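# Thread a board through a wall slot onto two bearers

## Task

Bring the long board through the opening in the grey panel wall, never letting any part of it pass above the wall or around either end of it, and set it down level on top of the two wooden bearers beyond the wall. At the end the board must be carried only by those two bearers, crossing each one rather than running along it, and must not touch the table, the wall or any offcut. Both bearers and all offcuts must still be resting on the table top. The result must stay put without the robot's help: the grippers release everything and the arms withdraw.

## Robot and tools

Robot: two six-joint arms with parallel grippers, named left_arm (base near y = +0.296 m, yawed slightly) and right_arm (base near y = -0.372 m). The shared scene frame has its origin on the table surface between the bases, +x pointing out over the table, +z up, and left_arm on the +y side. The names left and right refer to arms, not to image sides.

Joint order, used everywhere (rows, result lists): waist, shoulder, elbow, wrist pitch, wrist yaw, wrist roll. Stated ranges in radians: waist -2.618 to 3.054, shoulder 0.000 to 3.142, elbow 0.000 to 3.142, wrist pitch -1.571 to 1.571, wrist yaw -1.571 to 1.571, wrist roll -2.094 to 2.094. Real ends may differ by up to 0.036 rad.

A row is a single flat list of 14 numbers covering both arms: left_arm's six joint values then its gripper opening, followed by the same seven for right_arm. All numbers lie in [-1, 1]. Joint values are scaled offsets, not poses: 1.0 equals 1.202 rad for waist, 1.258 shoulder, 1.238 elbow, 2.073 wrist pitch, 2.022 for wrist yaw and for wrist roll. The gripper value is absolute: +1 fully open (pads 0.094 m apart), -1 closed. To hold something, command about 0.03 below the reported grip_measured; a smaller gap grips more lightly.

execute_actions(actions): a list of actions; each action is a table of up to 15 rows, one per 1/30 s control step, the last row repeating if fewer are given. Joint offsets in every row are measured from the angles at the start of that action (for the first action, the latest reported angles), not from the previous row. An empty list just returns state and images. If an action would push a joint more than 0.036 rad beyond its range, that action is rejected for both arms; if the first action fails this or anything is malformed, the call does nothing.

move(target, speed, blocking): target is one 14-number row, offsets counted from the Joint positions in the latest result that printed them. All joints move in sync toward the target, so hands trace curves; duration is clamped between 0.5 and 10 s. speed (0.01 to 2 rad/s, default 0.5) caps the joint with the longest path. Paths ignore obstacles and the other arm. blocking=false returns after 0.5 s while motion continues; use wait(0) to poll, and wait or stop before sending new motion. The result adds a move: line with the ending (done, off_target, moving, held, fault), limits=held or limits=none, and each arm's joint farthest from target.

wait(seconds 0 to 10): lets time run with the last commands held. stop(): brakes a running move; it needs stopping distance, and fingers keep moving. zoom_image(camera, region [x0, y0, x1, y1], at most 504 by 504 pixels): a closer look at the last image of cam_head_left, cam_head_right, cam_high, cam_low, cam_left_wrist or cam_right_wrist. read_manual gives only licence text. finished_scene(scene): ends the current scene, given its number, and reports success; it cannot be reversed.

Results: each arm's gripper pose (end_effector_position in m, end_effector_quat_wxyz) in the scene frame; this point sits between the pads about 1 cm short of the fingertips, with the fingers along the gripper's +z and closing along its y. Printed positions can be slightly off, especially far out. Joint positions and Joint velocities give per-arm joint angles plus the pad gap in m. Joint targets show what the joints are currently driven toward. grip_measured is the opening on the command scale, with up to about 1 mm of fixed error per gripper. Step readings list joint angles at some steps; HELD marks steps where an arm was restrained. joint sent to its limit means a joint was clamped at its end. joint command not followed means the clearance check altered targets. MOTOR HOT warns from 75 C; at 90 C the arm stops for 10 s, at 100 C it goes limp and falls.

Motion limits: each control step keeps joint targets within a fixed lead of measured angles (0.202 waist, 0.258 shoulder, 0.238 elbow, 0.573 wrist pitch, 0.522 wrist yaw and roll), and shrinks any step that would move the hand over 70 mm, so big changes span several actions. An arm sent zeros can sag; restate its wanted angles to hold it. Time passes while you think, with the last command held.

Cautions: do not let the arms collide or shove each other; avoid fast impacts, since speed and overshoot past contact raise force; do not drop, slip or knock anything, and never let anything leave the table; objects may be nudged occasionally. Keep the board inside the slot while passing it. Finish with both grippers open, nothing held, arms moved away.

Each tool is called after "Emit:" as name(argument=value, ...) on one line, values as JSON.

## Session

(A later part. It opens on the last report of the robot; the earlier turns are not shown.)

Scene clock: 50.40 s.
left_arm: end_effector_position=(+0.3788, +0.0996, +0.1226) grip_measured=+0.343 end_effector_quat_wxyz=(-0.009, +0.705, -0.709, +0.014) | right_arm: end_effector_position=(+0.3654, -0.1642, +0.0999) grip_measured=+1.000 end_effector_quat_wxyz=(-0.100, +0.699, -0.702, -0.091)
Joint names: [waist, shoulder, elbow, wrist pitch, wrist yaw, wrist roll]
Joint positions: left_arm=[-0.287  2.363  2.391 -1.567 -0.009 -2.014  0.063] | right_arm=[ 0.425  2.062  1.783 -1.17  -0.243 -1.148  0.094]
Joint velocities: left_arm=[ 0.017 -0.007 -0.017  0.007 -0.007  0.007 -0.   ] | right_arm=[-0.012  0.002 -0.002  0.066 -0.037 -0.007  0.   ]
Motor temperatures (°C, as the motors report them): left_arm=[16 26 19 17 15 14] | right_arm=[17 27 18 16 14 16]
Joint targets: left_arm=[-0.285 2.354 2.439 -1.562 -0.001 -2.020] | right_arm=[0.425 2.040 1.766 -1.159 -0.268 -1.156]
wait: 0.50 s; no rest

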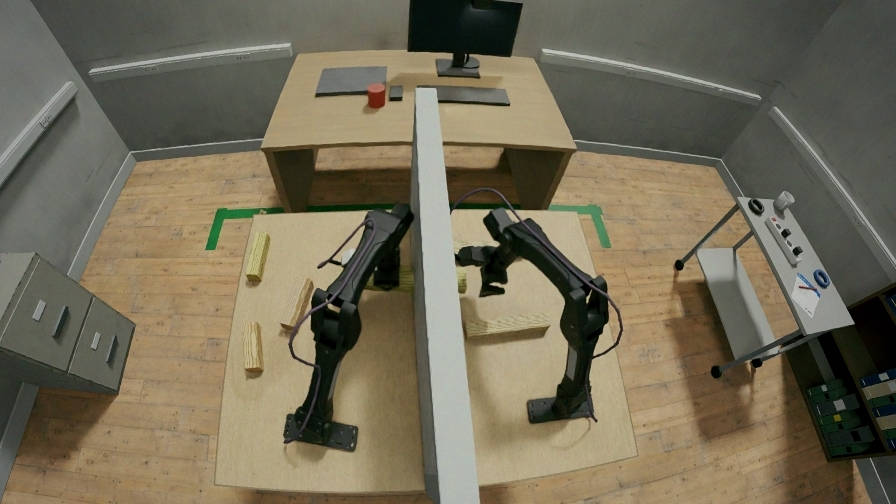

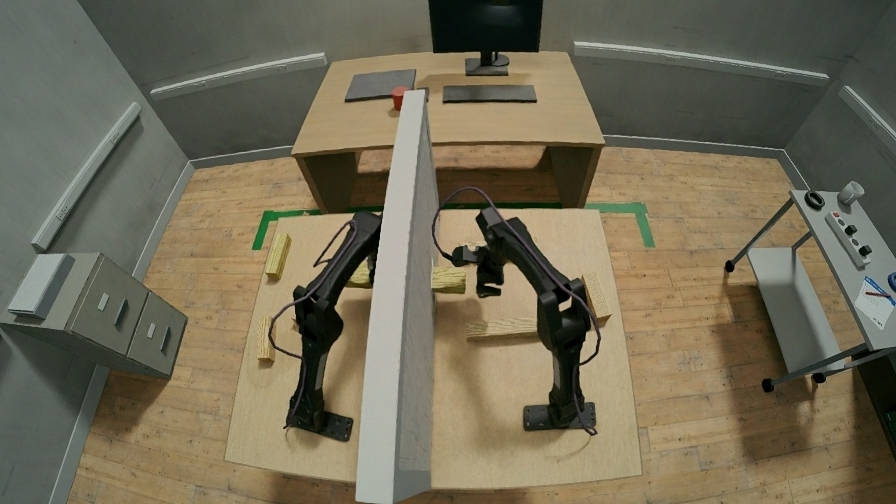

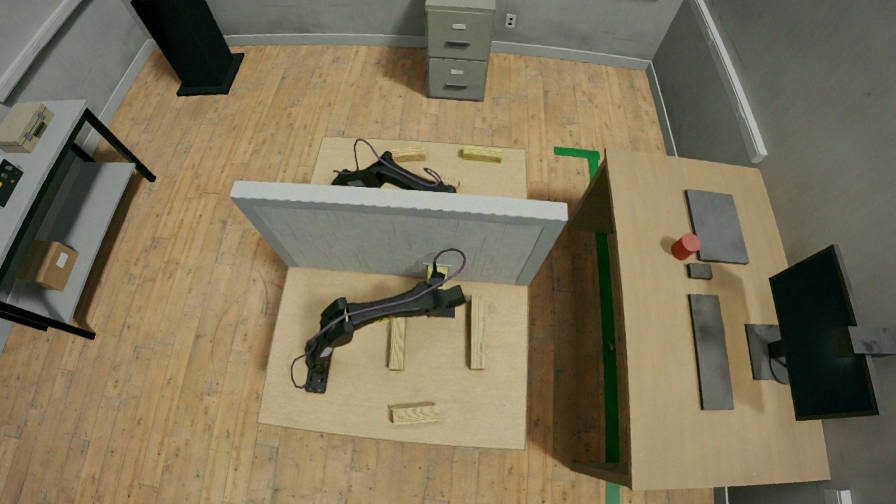

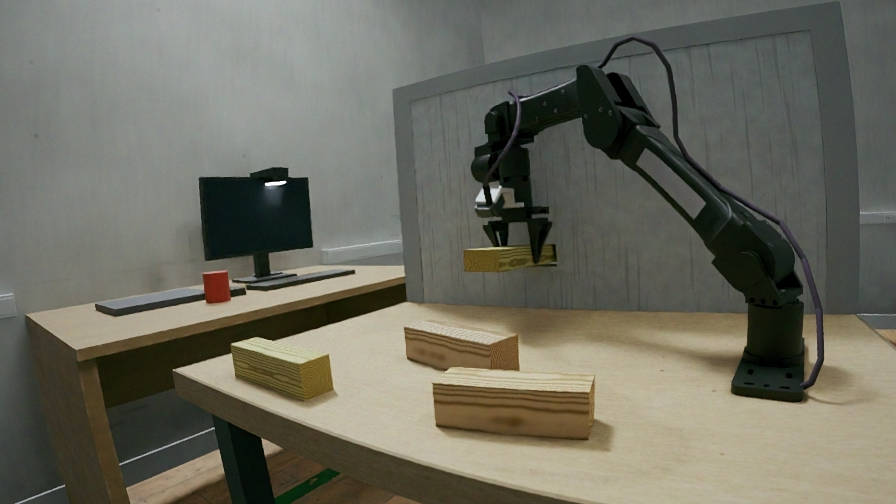

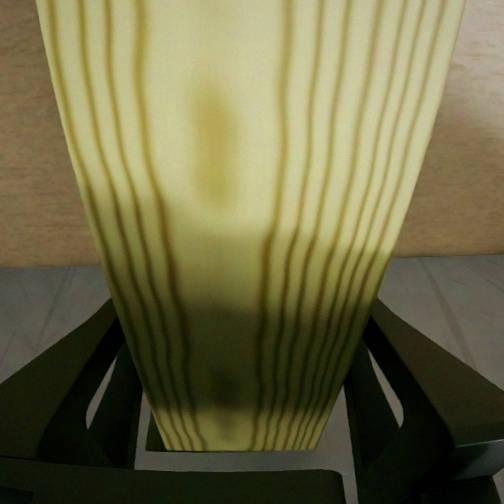

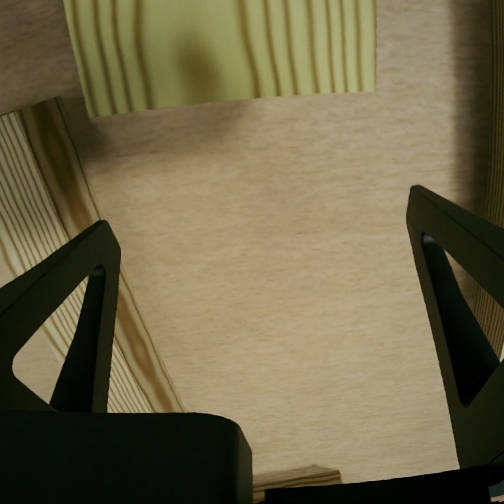

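Emit:
execute_actions(actions=[[[0.0017,-0.0072,0.0388,0.0024,0.0040,-0.0030,0.28,0.0009,0.0007,0.0188,0.0054,-0.0124,0.0026,1],[0.0017,-0.0072,0.0388,0.0024,0.0040,-0.0030,0.28,0.0037,0.0028,0.0213,0.0056,-0.0124,0.0043,1],[0.0017,-0.0072,0.0388,0.0024,0.0040,-0.0030,0.28,0.0083,0.0061,0.0252,0.0059,-0.0124,0.0070,1],[0.0017,-0.0072,0.0388,0.0024,0.0040,-0.0030,0.28,0.0144,0.0106,0.0305,0.0063,-0.0124,0.0107,1],[0.0017,-0.0072,0.0388,0.0024,0.0040,-0.0030,0.28,0.0217,0.0160,0.0369,0.0068,-0.0124,0.0152,1],[0.0017,-0.0072,0.0388,0.0024,0.0040,-0.0030,0.28,0.0300,0.0221,0.0441,0.0074,-0.0124,0.0202,1],[0.0017,-0.0072,0.0388,0.0024,0.0040,-0.0030,0.28,0.0389,0.0287,0.0518,0.0080,-0.0124,0.0255,1],[0.0017,-0.0072,0.0388,0.0024,0.0040,-0.0030,0.28,0.0479,0.0353,0.0596,0.0087,-0.0124,0.0311,1],[0.0017,-0.0072,0.0388,0.0024,0.0040,-0.0030,0.28,0.0568,0.0419,0.0673,0.0093,-0.0124,0.0364,1],[0.0017,-0.0072,0.0388,0.0024,0.0040,-0.0030,0.28,0.0651,0.0480,0.0746,0.0099,-0.0124,0.0415,1],[0.0017,-0.0072,0.0388,0.0024,0.0040,-0.0030,0.28,0.0724,0.0534,0.0809,0.0104,-0.0124,0.0459,1],[0.0017,-0.0072,0.0388,0.0024,0.0040,-0.0030,0.28,0.0785,0.0579,0.0862,0.0108,-0.0124,0.0496,1],[0.0017,-0.0072,0.0388,0.0024,0.0040,-0.0030,0.28,0.0831,0.0612,0.0901,0.0111,-0.0124,0.0523,1],[0.0017,-0.0072,0.0388,0.0024,0.0040,-0.0030,0.28,0.0859,0.0633,0.0926,0.0113,-0.0124,0.0540,1],[0.0017,-0.0072,0.0388,0.0024,0.0040,-0.0030,0.28,0.0868,0.0640,0.0934,0.0114,-0.0124,0.0546,1]]])

Emit:
wait(seconds=0.4)

Scene clock: 52.30 s.
left_arm: end_effector_position=(+0.3788, +0.0996, +0.1226) grip_measured=+0.343 end_effector_quat_wxyz=(-0.009, +0.705, -0.709, +0.014) | right_arm: end_effector_position=(+0.3629, -0.1171, +0.0953) grip_measured=+1.000 end_effector_quat_wxyz=(-0.106, +0.706, -0.694, -0.098)
Joint names: [waist, shoulder, elbow, wrist pitch, wrist yaw, wrist roll]
Joint positions: left_arm=[-0.287  2.363  2.391 -1.567 -0.009 -2.014  0.063] | right_arm=[ 0.522  2.131  1.864 -1.154 -0.248 -1.068  0.094]
Joint velocities: left_arm=[ 0.002 -0.007 -0.017 -0.081  0.081 -0.037  0.001] | right_arm=[ 0.188  0.129  0.056 -0.007 -0.051  0.095  0.   ]
Motor temperatures (°C, as the motors report them): left_arm=[16 26 19 17 15 14] | right_arm=[17 27 18 16 14 16]
Joint targets: left_arm=[-0.285 2.354 2.439 -1.562 -0.001 -2.020] | right_arm=[0.529 2.143 1.898 -1.146 -0.268 -1.038]
Step readings (joint positions):
0: left_arm=[-0.287 2.363 2.391 -1.567 -0.009 -2.014] | right_arm=[0.425 2.062 1.783 -1.168 -0.245 -1.149]
1: left_arm=[-0.287 2.363 2.391 -1.567 -0.009 -2.014] | right_arm=[0.425 2.062 1.783 -1.168 -0.245 -1.149]
2: left_arm=[-0.287 2.363 2.391 -1.567 -0.009 -2.014] | right_arm=[0.425 2.062 1.783 -1.168 -0.245 -1.149]
4: left_arm=[-0.287 2.363 2.391 -1.567 -0.009 -2.014] | right_arm=[0.426 2.062 1.783 -1.167 -0.245 -1.144]
8: left_arm=[-0.287 2.363 2.391 -1.567 -0.009 -2.014] | right_arm=[0.446 2.081 1.812 -1.166 -0.245 -1.122]
15: Joint positions above

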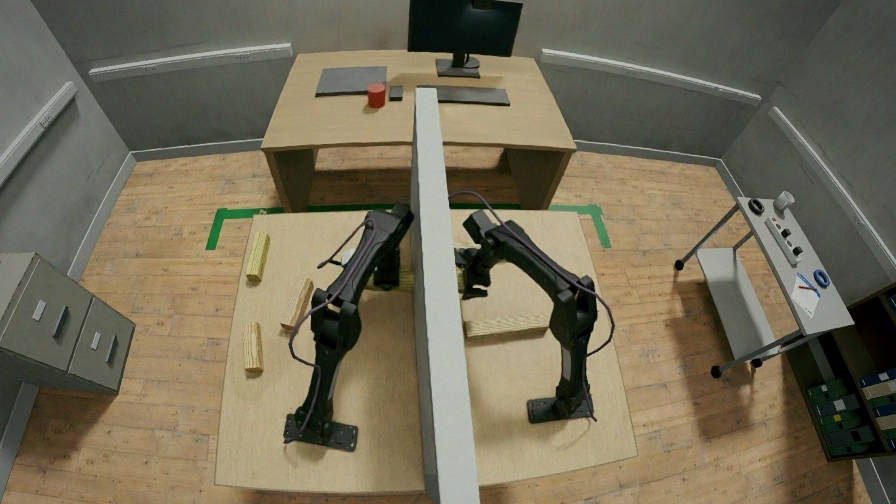

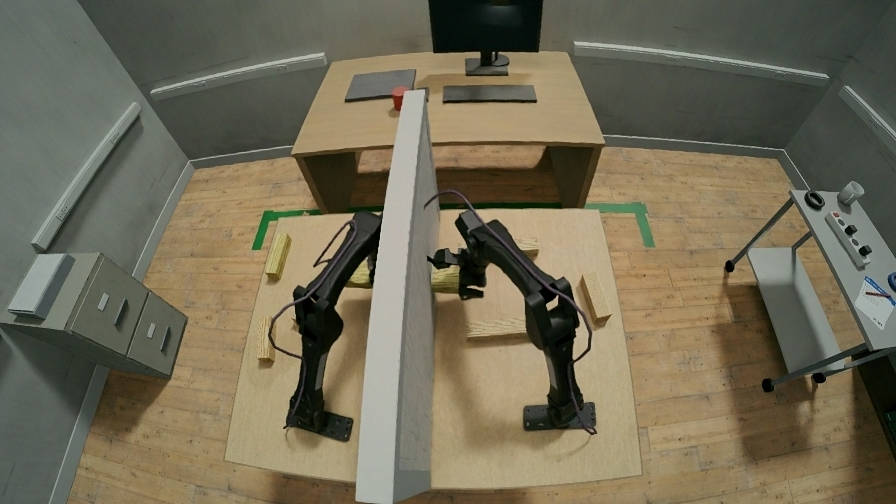

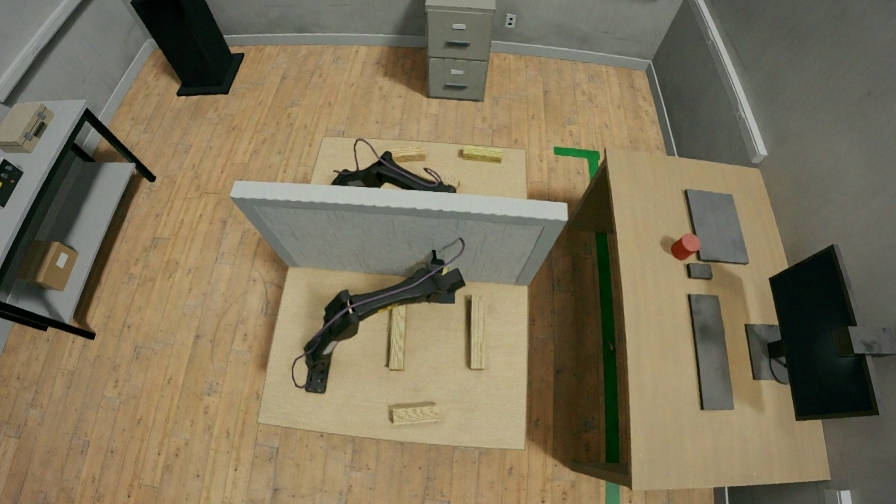

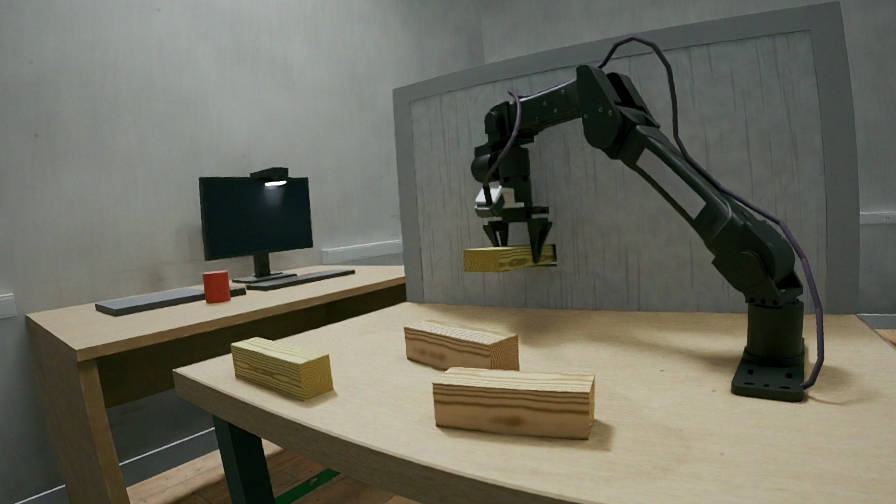

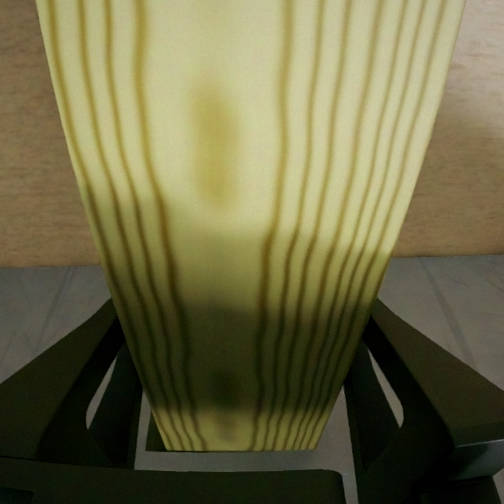

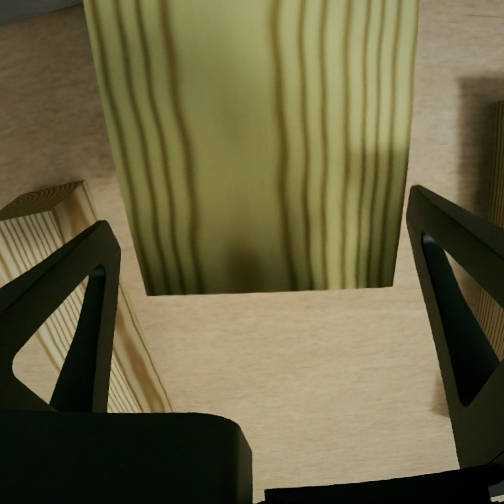

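Scene clock: 52.70 s.
left_arm: end_effector_position=(+0.3788, +0.0996, +0.1226) grip_measured=+0.343 end_effector_quat_wxyz=(-0.009, +0.705, -0.709, +0.014) | right_arm: end_effector_position=(+0.3610, -0.1134, +0.0934) grip_measured=+1.000 end_effector_quat_wxyz=(-0.103, +0.701, -0.699, -0.101)
Joint names: [waist, shoulder, elbow, wrist pitch, wrist yaw, wrist roll]
Joint positions: left_arm=[-0.287  2.363  2.391 -1.567 -0.009 -2.014  0.063] | right_arm=[ 0.531  2.137  1.866 -1.153 -0.25  -1.046  0.094]
Joint velocities: left_arm=[-0.017 -0.037 -0.012  0.007  0.022 -0.051  0.   ] | right_arm=[-0.002 -0.007 -0.022  0.022 -0.051  0.051  0.   ]
Motor temperatures (°C, as the motors report them): left_arm=[16 26 19 17 15 14] | right_arm=[17 27 18 16 14 16]
Joint targets: left_arm=[-0.285 2.354 2.439 -1.562 -0.001 -2.020] | right_arm=[0.529 2.143 1.898 -1.146 -0.268 -1.038]
wait: 0.40 s; no rest

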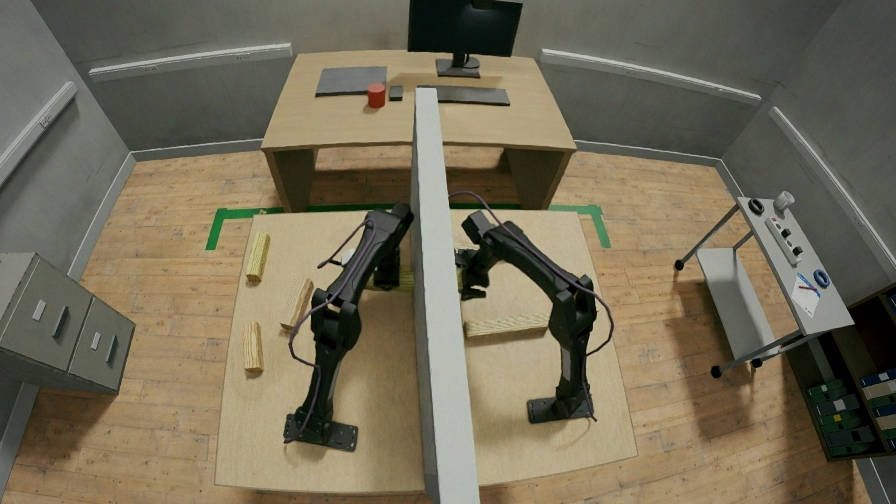

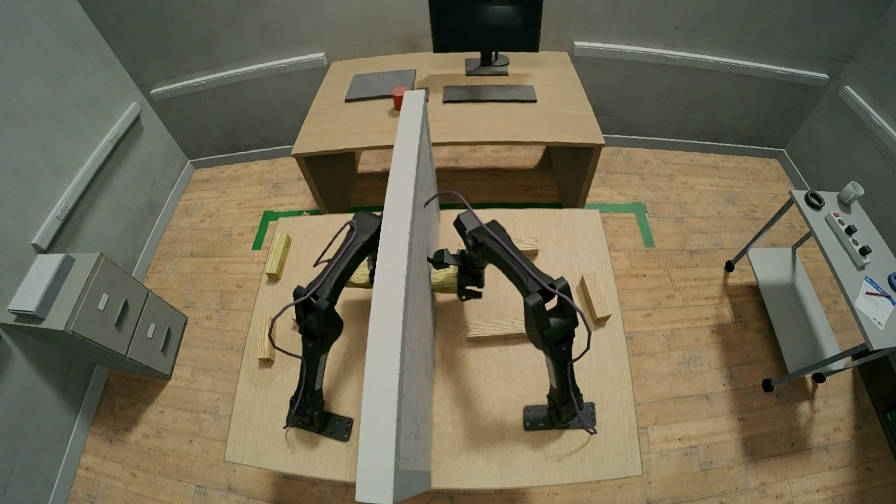

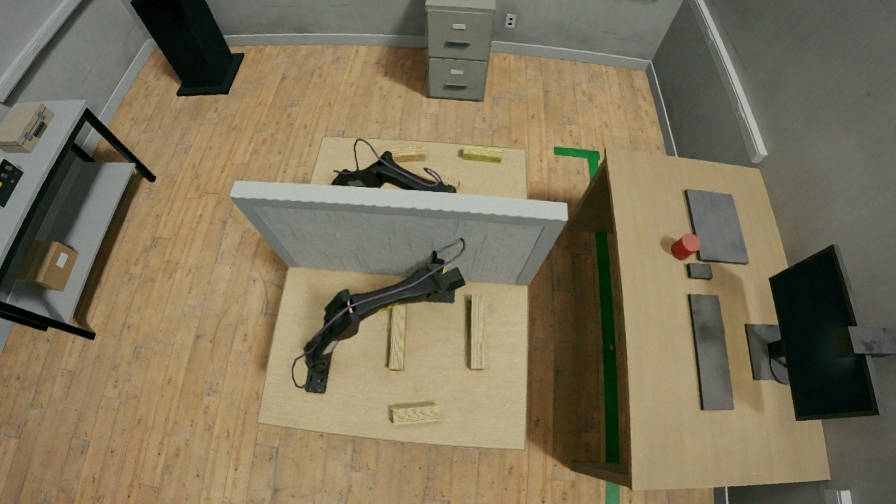

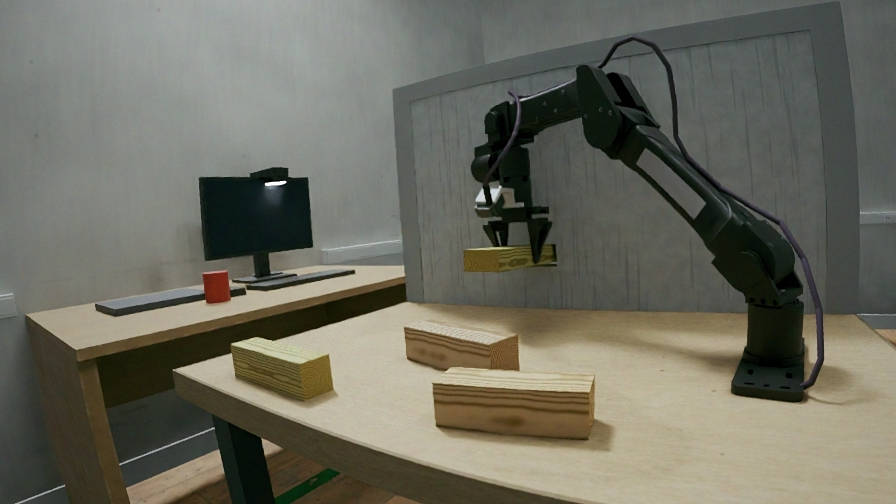

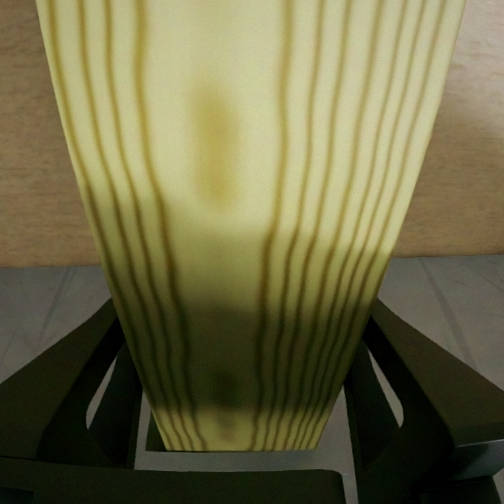

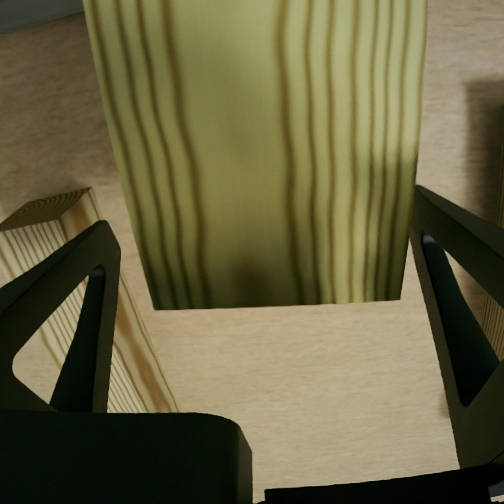

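Emit:
execute_actions(actions=[[[0.0017,-0.0072,0.0388,0.0024,0.0040,-0.0030,0.28,-0.0017,0.0048,0.0258,0.0034,-0.0089,0.0040,0.28]]])

Scene clock: 53.47 s.
left_arm: end_effector_position=(+0.3777, +0.0997, +0.1225) grip_measured=+0.343 end_effector_quat_wxyz=(-0.008, +0.702, -0.712, +0.012) | right_arm: end_effector_position=(+0.3628, -0.1133, +0.0932) grip_measured=+0.348 end_effector_quat_wxyz=(-0.105, +0.699, -0.700, -0.099)
Joint names: [waist, shoulder, elbow, wrist pitch, wrist yaw, wrist roll]
Joint positions: left_arm=[-0.287  2.363  2.391 -1.571 -0.007 -2.005  0.063] | right_arm=[ 0.53   2.137  1.866 -1.147 -0.247 -1.041  0.063]
Joint velocities: left_arm=[-0.012  0.002 -0.007 -0.066  0.007 -0.037  0.   ] | right_arm=[-0.007  0.002 -0.002  0.022  0.007 -0.051  0.   ]
Motor temperatures (°C, as the motors report them): left_arm=[16 26 19 17 15 14] | right_arm=[17 27 18 16 14 16]
Joint targets: left_arm=[-0.285 2.354 2.439 -1.562 -0.001 -2.020] | right_arm=[0.529 2.143 1.898 -1.146 -0.268 -1.038]
Step readings (joint positions):
0: left_arm=[-0.287 2.363 2.391 -1.567 -0.009 -2.014] | right_arm=[0.531 2.137 1.866 -1.153 -0.250 -1.044]
1: left_arm=[-0.287 2.363 2.391 -1.567 -0.009 -2.014] | right_arm=[0.531 2.137 1.866 -1.153 -0.250 -1.044]
2: left_arm=[-0.287 2.363 2.391 -1.567 -0.009 -2.013] | right_arm=[0.531 2.137 1.866 -1.153 -0.250 -1.044]
4: left_arm=[-0.287 2.363 2.391 -1.571 -0.007 -2.006] | right_arm=[0.530 2.137 1.866 -1.147 -0.247 -1.042]
8: left_arm=[-0.287 2.363 2.391 -1.571 -0.007 -2.005] | right_arm=[0.530 2.137 1.866 -1.147 -0.247 -1.041]
15: Joint positions above

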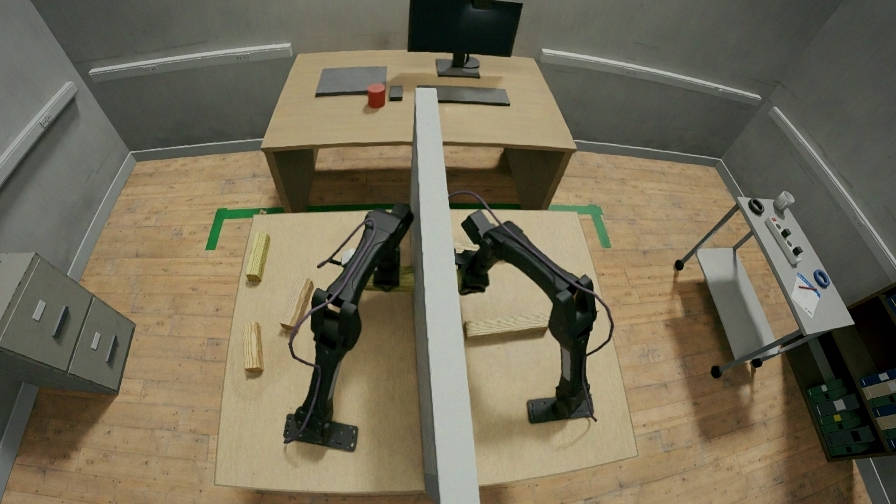

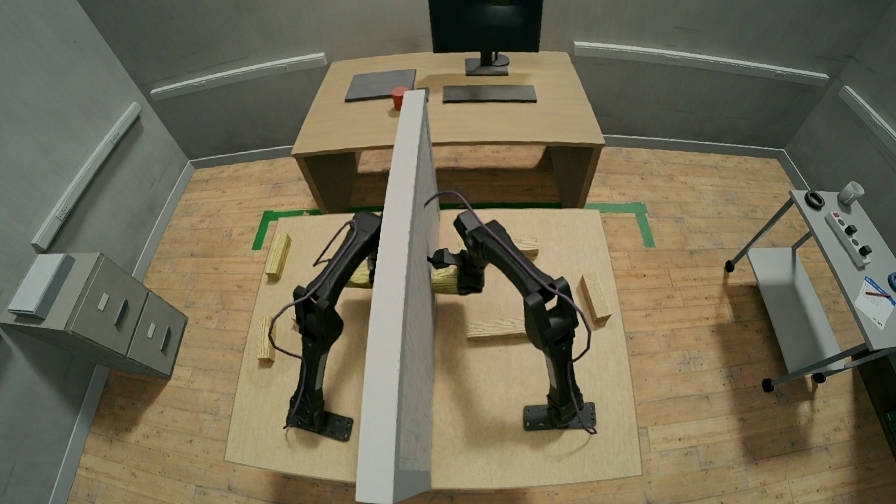

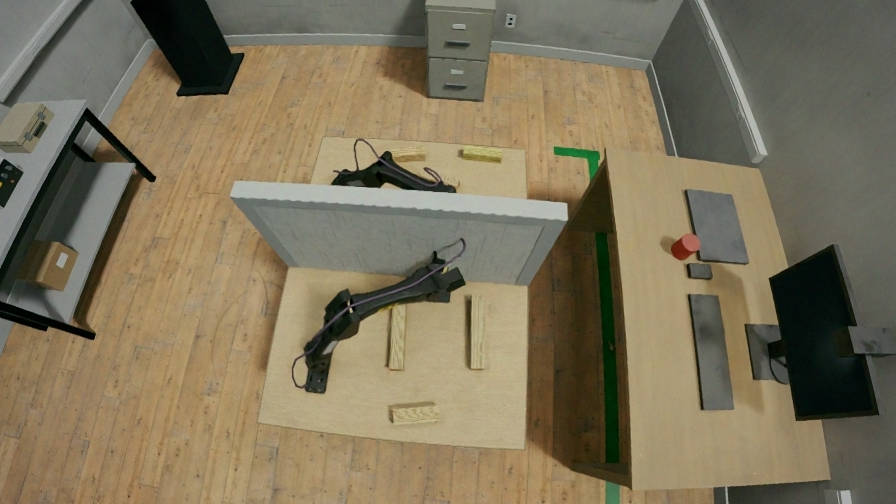

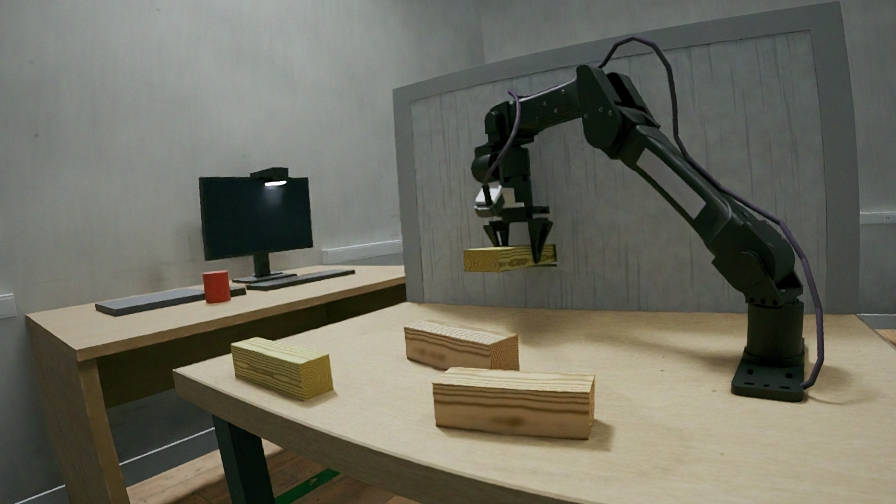

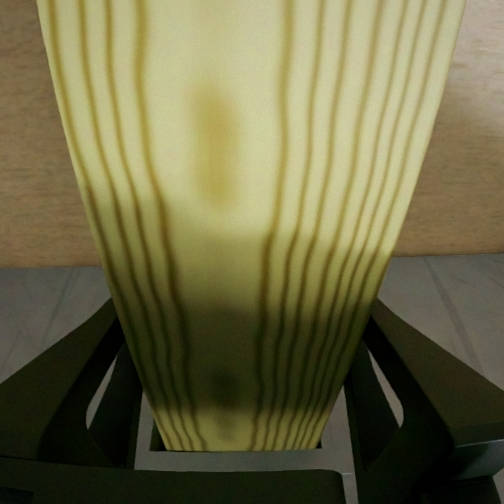

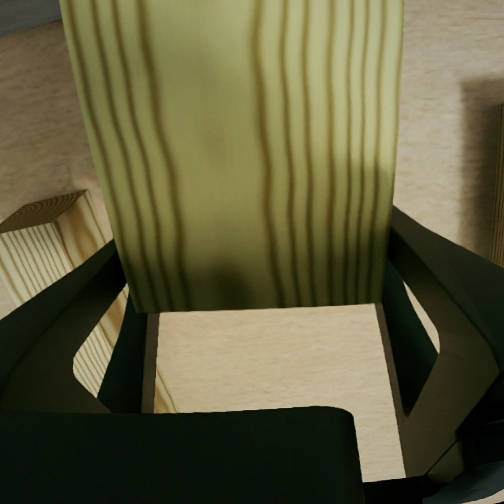

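Emit:
execute_actions(actions=[[[0.0017,-0.0072,0.0388,0.0043,0.0030,-0.0074,0.8,-0.0008,0.0048,0.0258,0.0005,-0.0104,0.0015,0.28],[0.0017,-0.0072,0.0388,0.0043,0.0030,-0.0074,0.8,-0.0008,0.0048,0.0258,0.0005,-0.0104,0.0015,0.28],[0.0017,-0.0072,0.0300,0.0043,0.0030,-0.0050,0.8,-0.0008,0.0048,0.0258,0.0005,-0.0104,0.0015,0.28],[0.0017,-0.0072,0.0150,0.0043,0.0030,-0.0020,0.8,-0.0008,0.0048,0.0258,0.0005,-0.0104,0.0015,0.28],[0.0042,-0.0091,-0.0032,0.0047,0.003,0.0015,0.8,-0.0008,0.0048,0.0258,0.0005,-0.0104,0.0015,0.28],[0.0115,-0.0146,-0.0124,0.0060,0.003,0.0057,0.8,-0.0008,0.0048,0.0258,0.0005,-0.0104,0.0015,0.28],[0.0229,-0.0234,-0.0269,0.0080,0.003,0.0124,0.8,-0.0008,0.0048,0.0258,0.0005,-0.0104,0.0015,0.28],[0.0377,-0.0346,-0.0455,0.0106,0.003,0.0210,0.8,-0.0008,0.0048,0.0258,0.0005,-0.0104,0.0015,0.28],[0.0545,-0.0474,-0.0668,0.0136,0.003,0.0307,0.8,-0.0008,0.0048,0.0258,0.0005,-0.0104,0.0015,0.28],[0.0720,-0.0608,-0.0889,0.0167,0.003,0.0410,0.8,-0.0008,0.0048,0.0258,0.0005,-0.0104,0.0015,0.28],[0.0888,-0.0736,-0.1102,0.0197,0.003,0.0507,0.8,-0.0008,0.0048,0.0258,0.0005,-0.0104,0.0015,0.28],[0.1036,-0.0848,-0.1288,0.0223,0.003,0.0593,0.8,-0.0008,0.0048,0.0258,0.0005,-0.0104,0.0015,0.28],[0.1150,-0.0936,-0.1433,0.0243,0.003,0.0660,0.8,-0.0008,0.0048,0.0258,0.0005,-0.0104,0.0015,0.28],[0.1223,-0.0991,-0.1525,0.0256,0.003,0.0702,0.8,-0.0008,0.0048,0.0258,0.0005,-0.0104,0.0015,0.28],[0.1248,-0.1010,-0.1557,0.0260,0.003,0.0717,0.8,-0.0008,0.0048,0.0258,0.0005,-0.0104,0.0015,0.28]]])

Emit:
wait(seconds=0.5)

Scene clock: 54.87 s.
left_arm: end_effector_position=(+0.3792, +0.1582, +0.1203) grip_measured=+0.799 end_effector_quat_wxyz=(+0.003, +0.714, -0.700, -0.001) | right_arm: end_effector_position=(+0.3624, -0.1150, +0.0921) grip_measured=+0.348 end_effector_quat_wxyz=(-0.101, +0.698, -0.703, -0.097)
Joint names: [waist, shoulder, elbow, wrist pitch, wrist yaw, wrist roll]
Joint positions: left_arm=[-0.16   2.277  2.234 -1.531  0.005 -1.91   0.084] | right_arm=[ 0.53   2.139  1.866 -1.152 -0.24  -1.037  0.063]
Joint velocities: left_arm=[ 0.637 -0.252 -0.315  0.007 -0.051  0.242 -0.002] | right_arm=[-0.002 -0.017 -0.012  0.051 -0.022  0.037  0.001]
Motor temperatures (°C, as the motors report them): left_arm=[16 26 19 17 15 14] | right_arm=[17 27 18 16 14 16]
Joint targets: left_arm=[-0.137 2.236 2.198 -1.517 -0.001 -1.860] | right_arm=[0.529 2.144 1.898 -1.146 -0.268 -1.038]
Step readings (joint positions):
0: left_arm=[-0.287 2.363 2.391 -1.571 -0.007 -2.005] | right_arm=[0.530 2.137 1.866 -1.147 -0.247 -1.041]
1: left_arm=[-0.287 2.363 2.391 -1.571 -0.006 -2.007] | right_arm=[0.530 2.137 1.866 -1.147 -0.247 -1.041]
2: left_arm=[-0.287 2.363 2.394 -1.570 -0.005 -2.008] | right_arm=[0.530 2.138 1.866 -1.148 -0.244 -1.041]
4: left_arm=[-0.287 2.363 2.398 -1.566 -0.004 -2.009] | right_arm=[0.530 2.139 1.866 -1.152 -0.242 -1.038]
8: left_arm=[-0.281 2.357 2.383 -1.555 -0.001 -1.997] | right_arm=[0.530 2.139 1.866 -1.152 -0.240 -1.037]
15: Joint positions above

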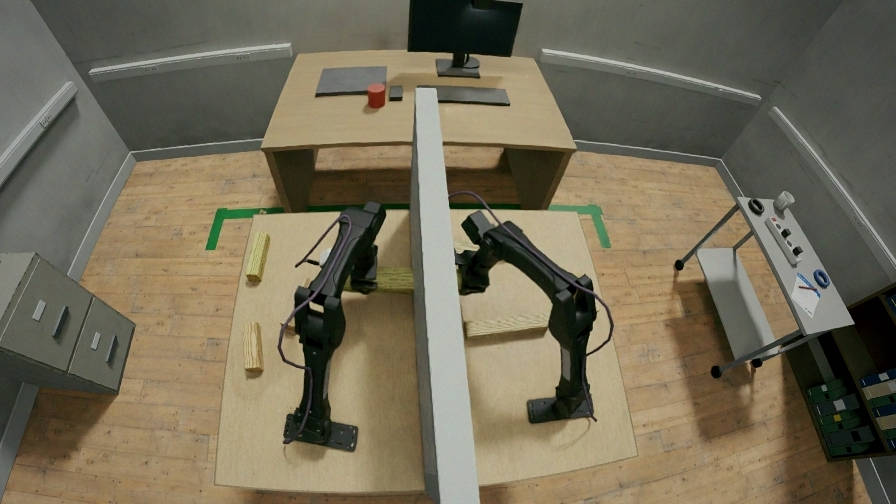

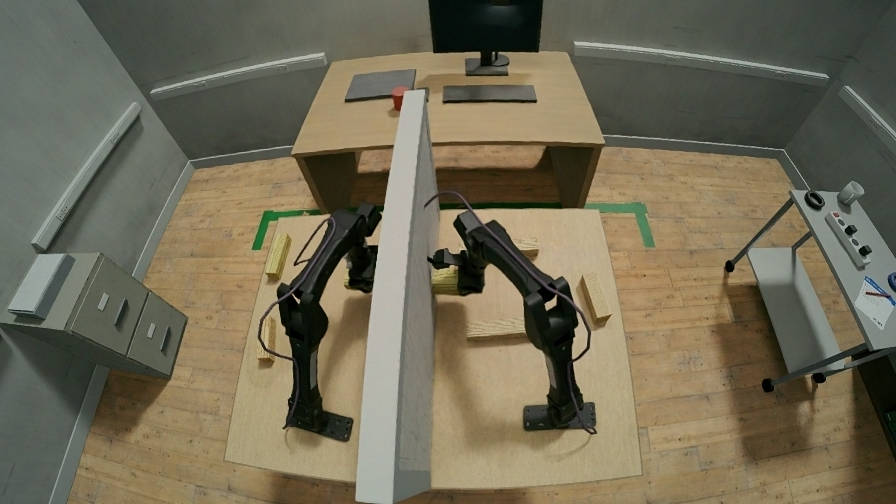

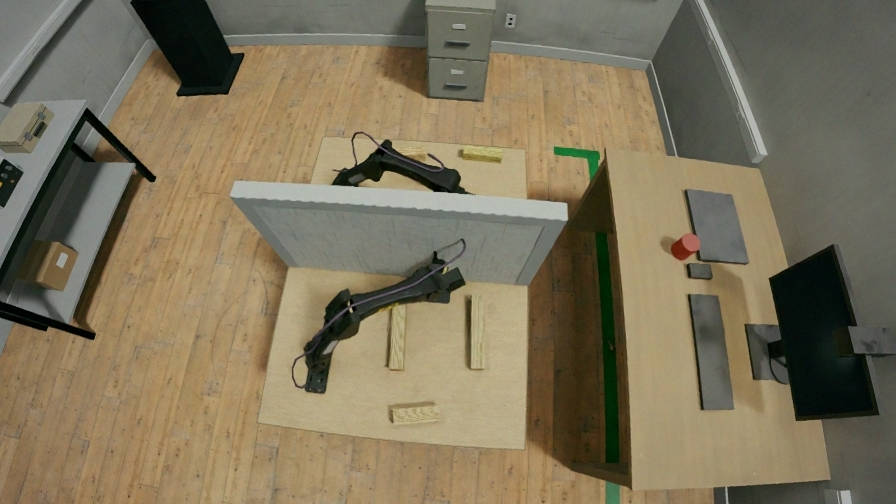

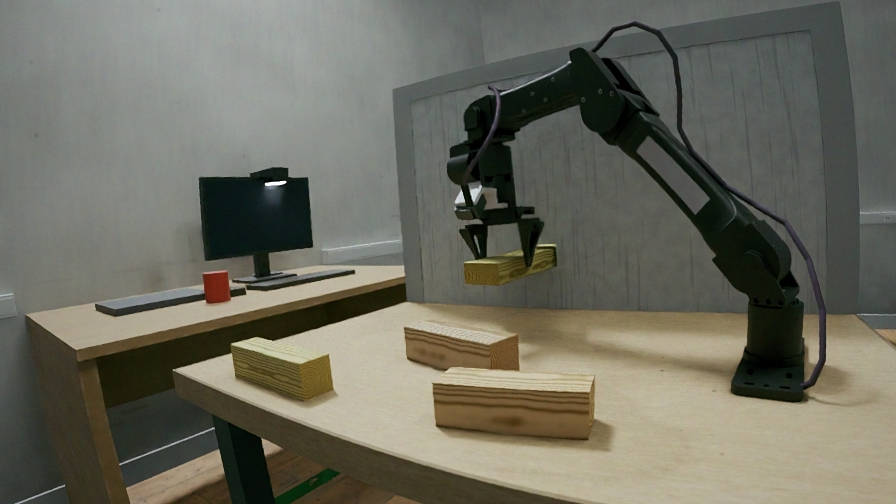

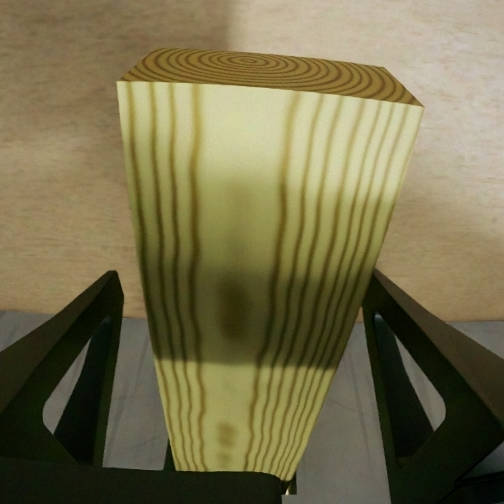

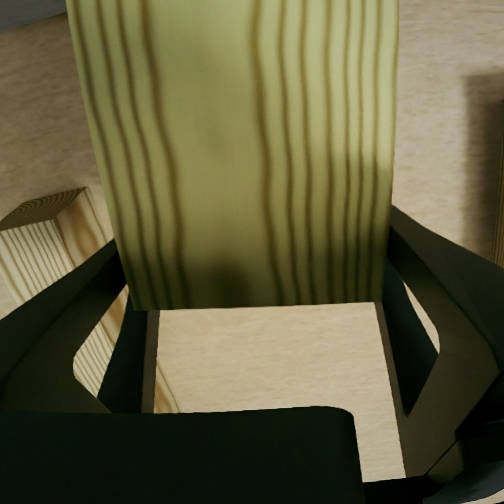

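Scene clock: 55.37 s.
left_arm: end_effector_position=(+0.3833, +0.1696, +0.1247) grip_measured=+0.799 end_effector_quat_wxyz=(-0.002, +0.708, -0.706, +0.006) | right_arm: end_effector_position=(+0.3624, -0.1150, +0.0921) grip_measured=+0.348 end_effector_quat_wxyz=(-0.101, +0.698, -0.703, -0.097)
Joint names: [waist, shoulder, elbow, wrist pitch, wrist yaw, wrist roll]
Joint positions: left_arm=[-0.133  2.26   2.222 -1.52   0.003 -1.867  0.084] | right_arm=[ 0.53   2.139  1.866 -1.152 -0.24  -1.037  0.063]
Joint velocities: left_arm=[-0.007 -0.007 -0.002  0.037 -0.051 -0.007 -0.   ] | right_arm=[ 0.012  0.002 -0.012  0.007 -0.007 -0.007 -0.001]
Motor temperatures (°C, as the motors report them): left_arm=[16 26 19 17 15 14] | right_arm=[17 27 18 16 14 16]
Joint targets: left_arm=[-0.137 2.236 2.198 -1.517 -0.000 -1.860] | right_arm=[0.529 2.144 1.898 -1.146 -0.268 -1.038]
wait: 0.50 s; no rest

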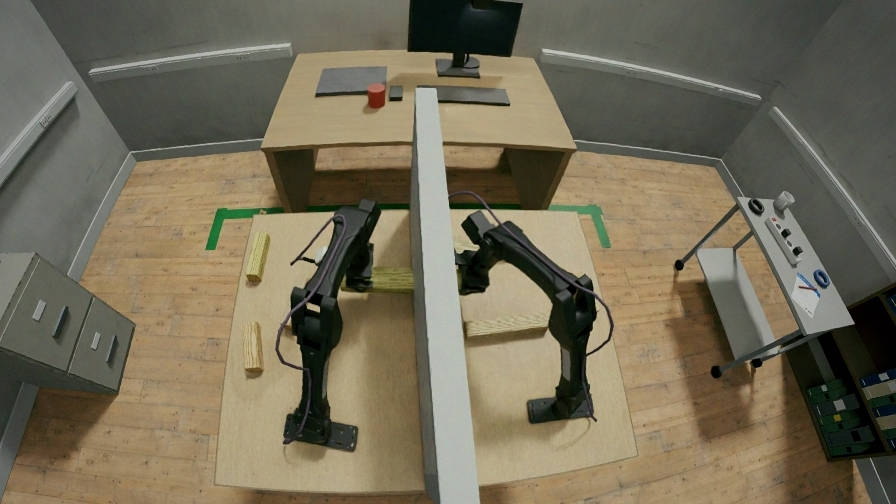

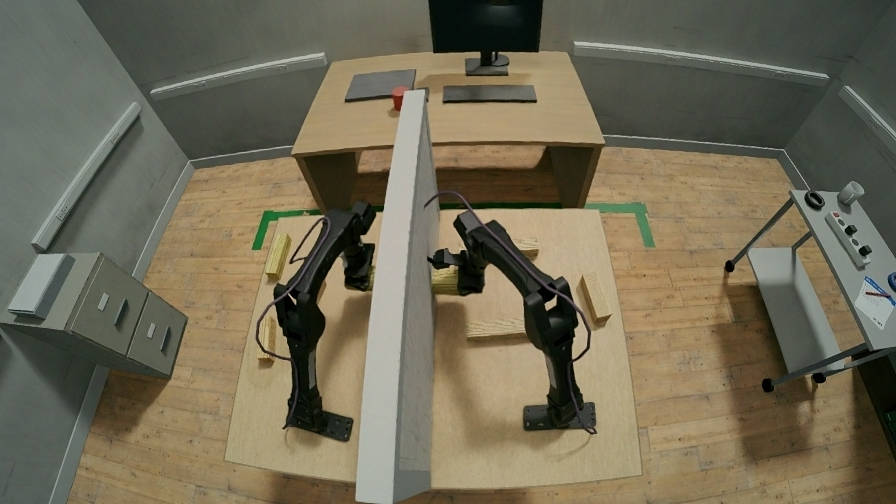

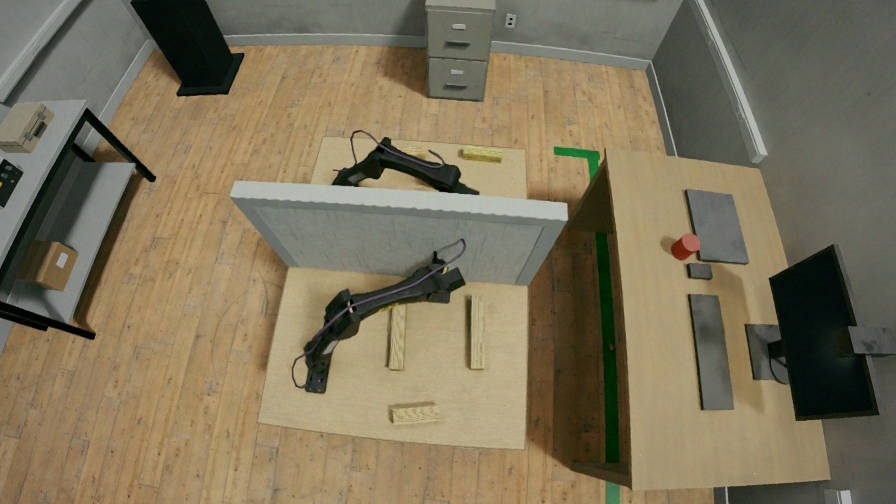

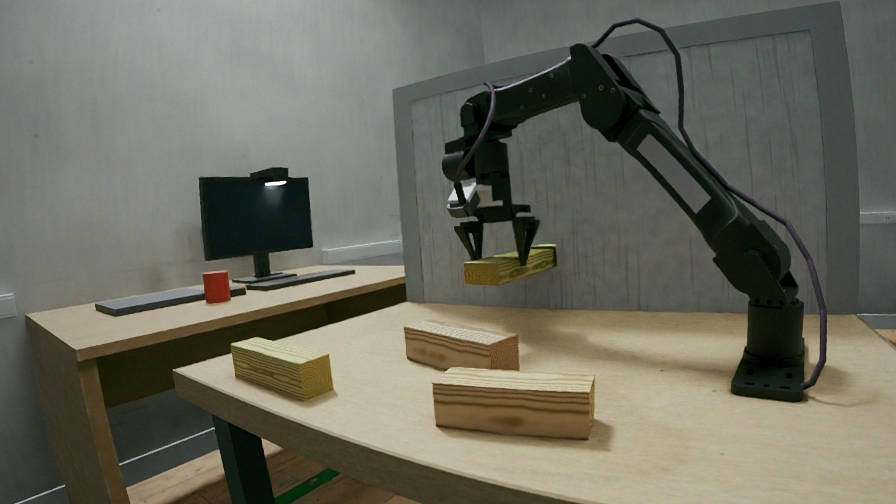

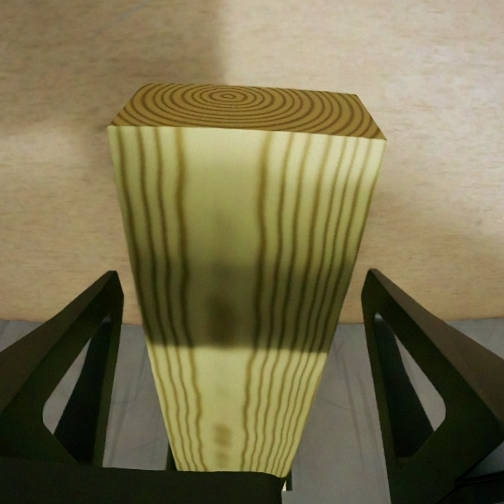

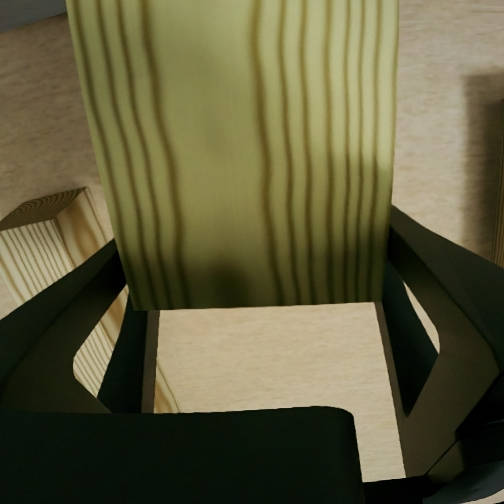

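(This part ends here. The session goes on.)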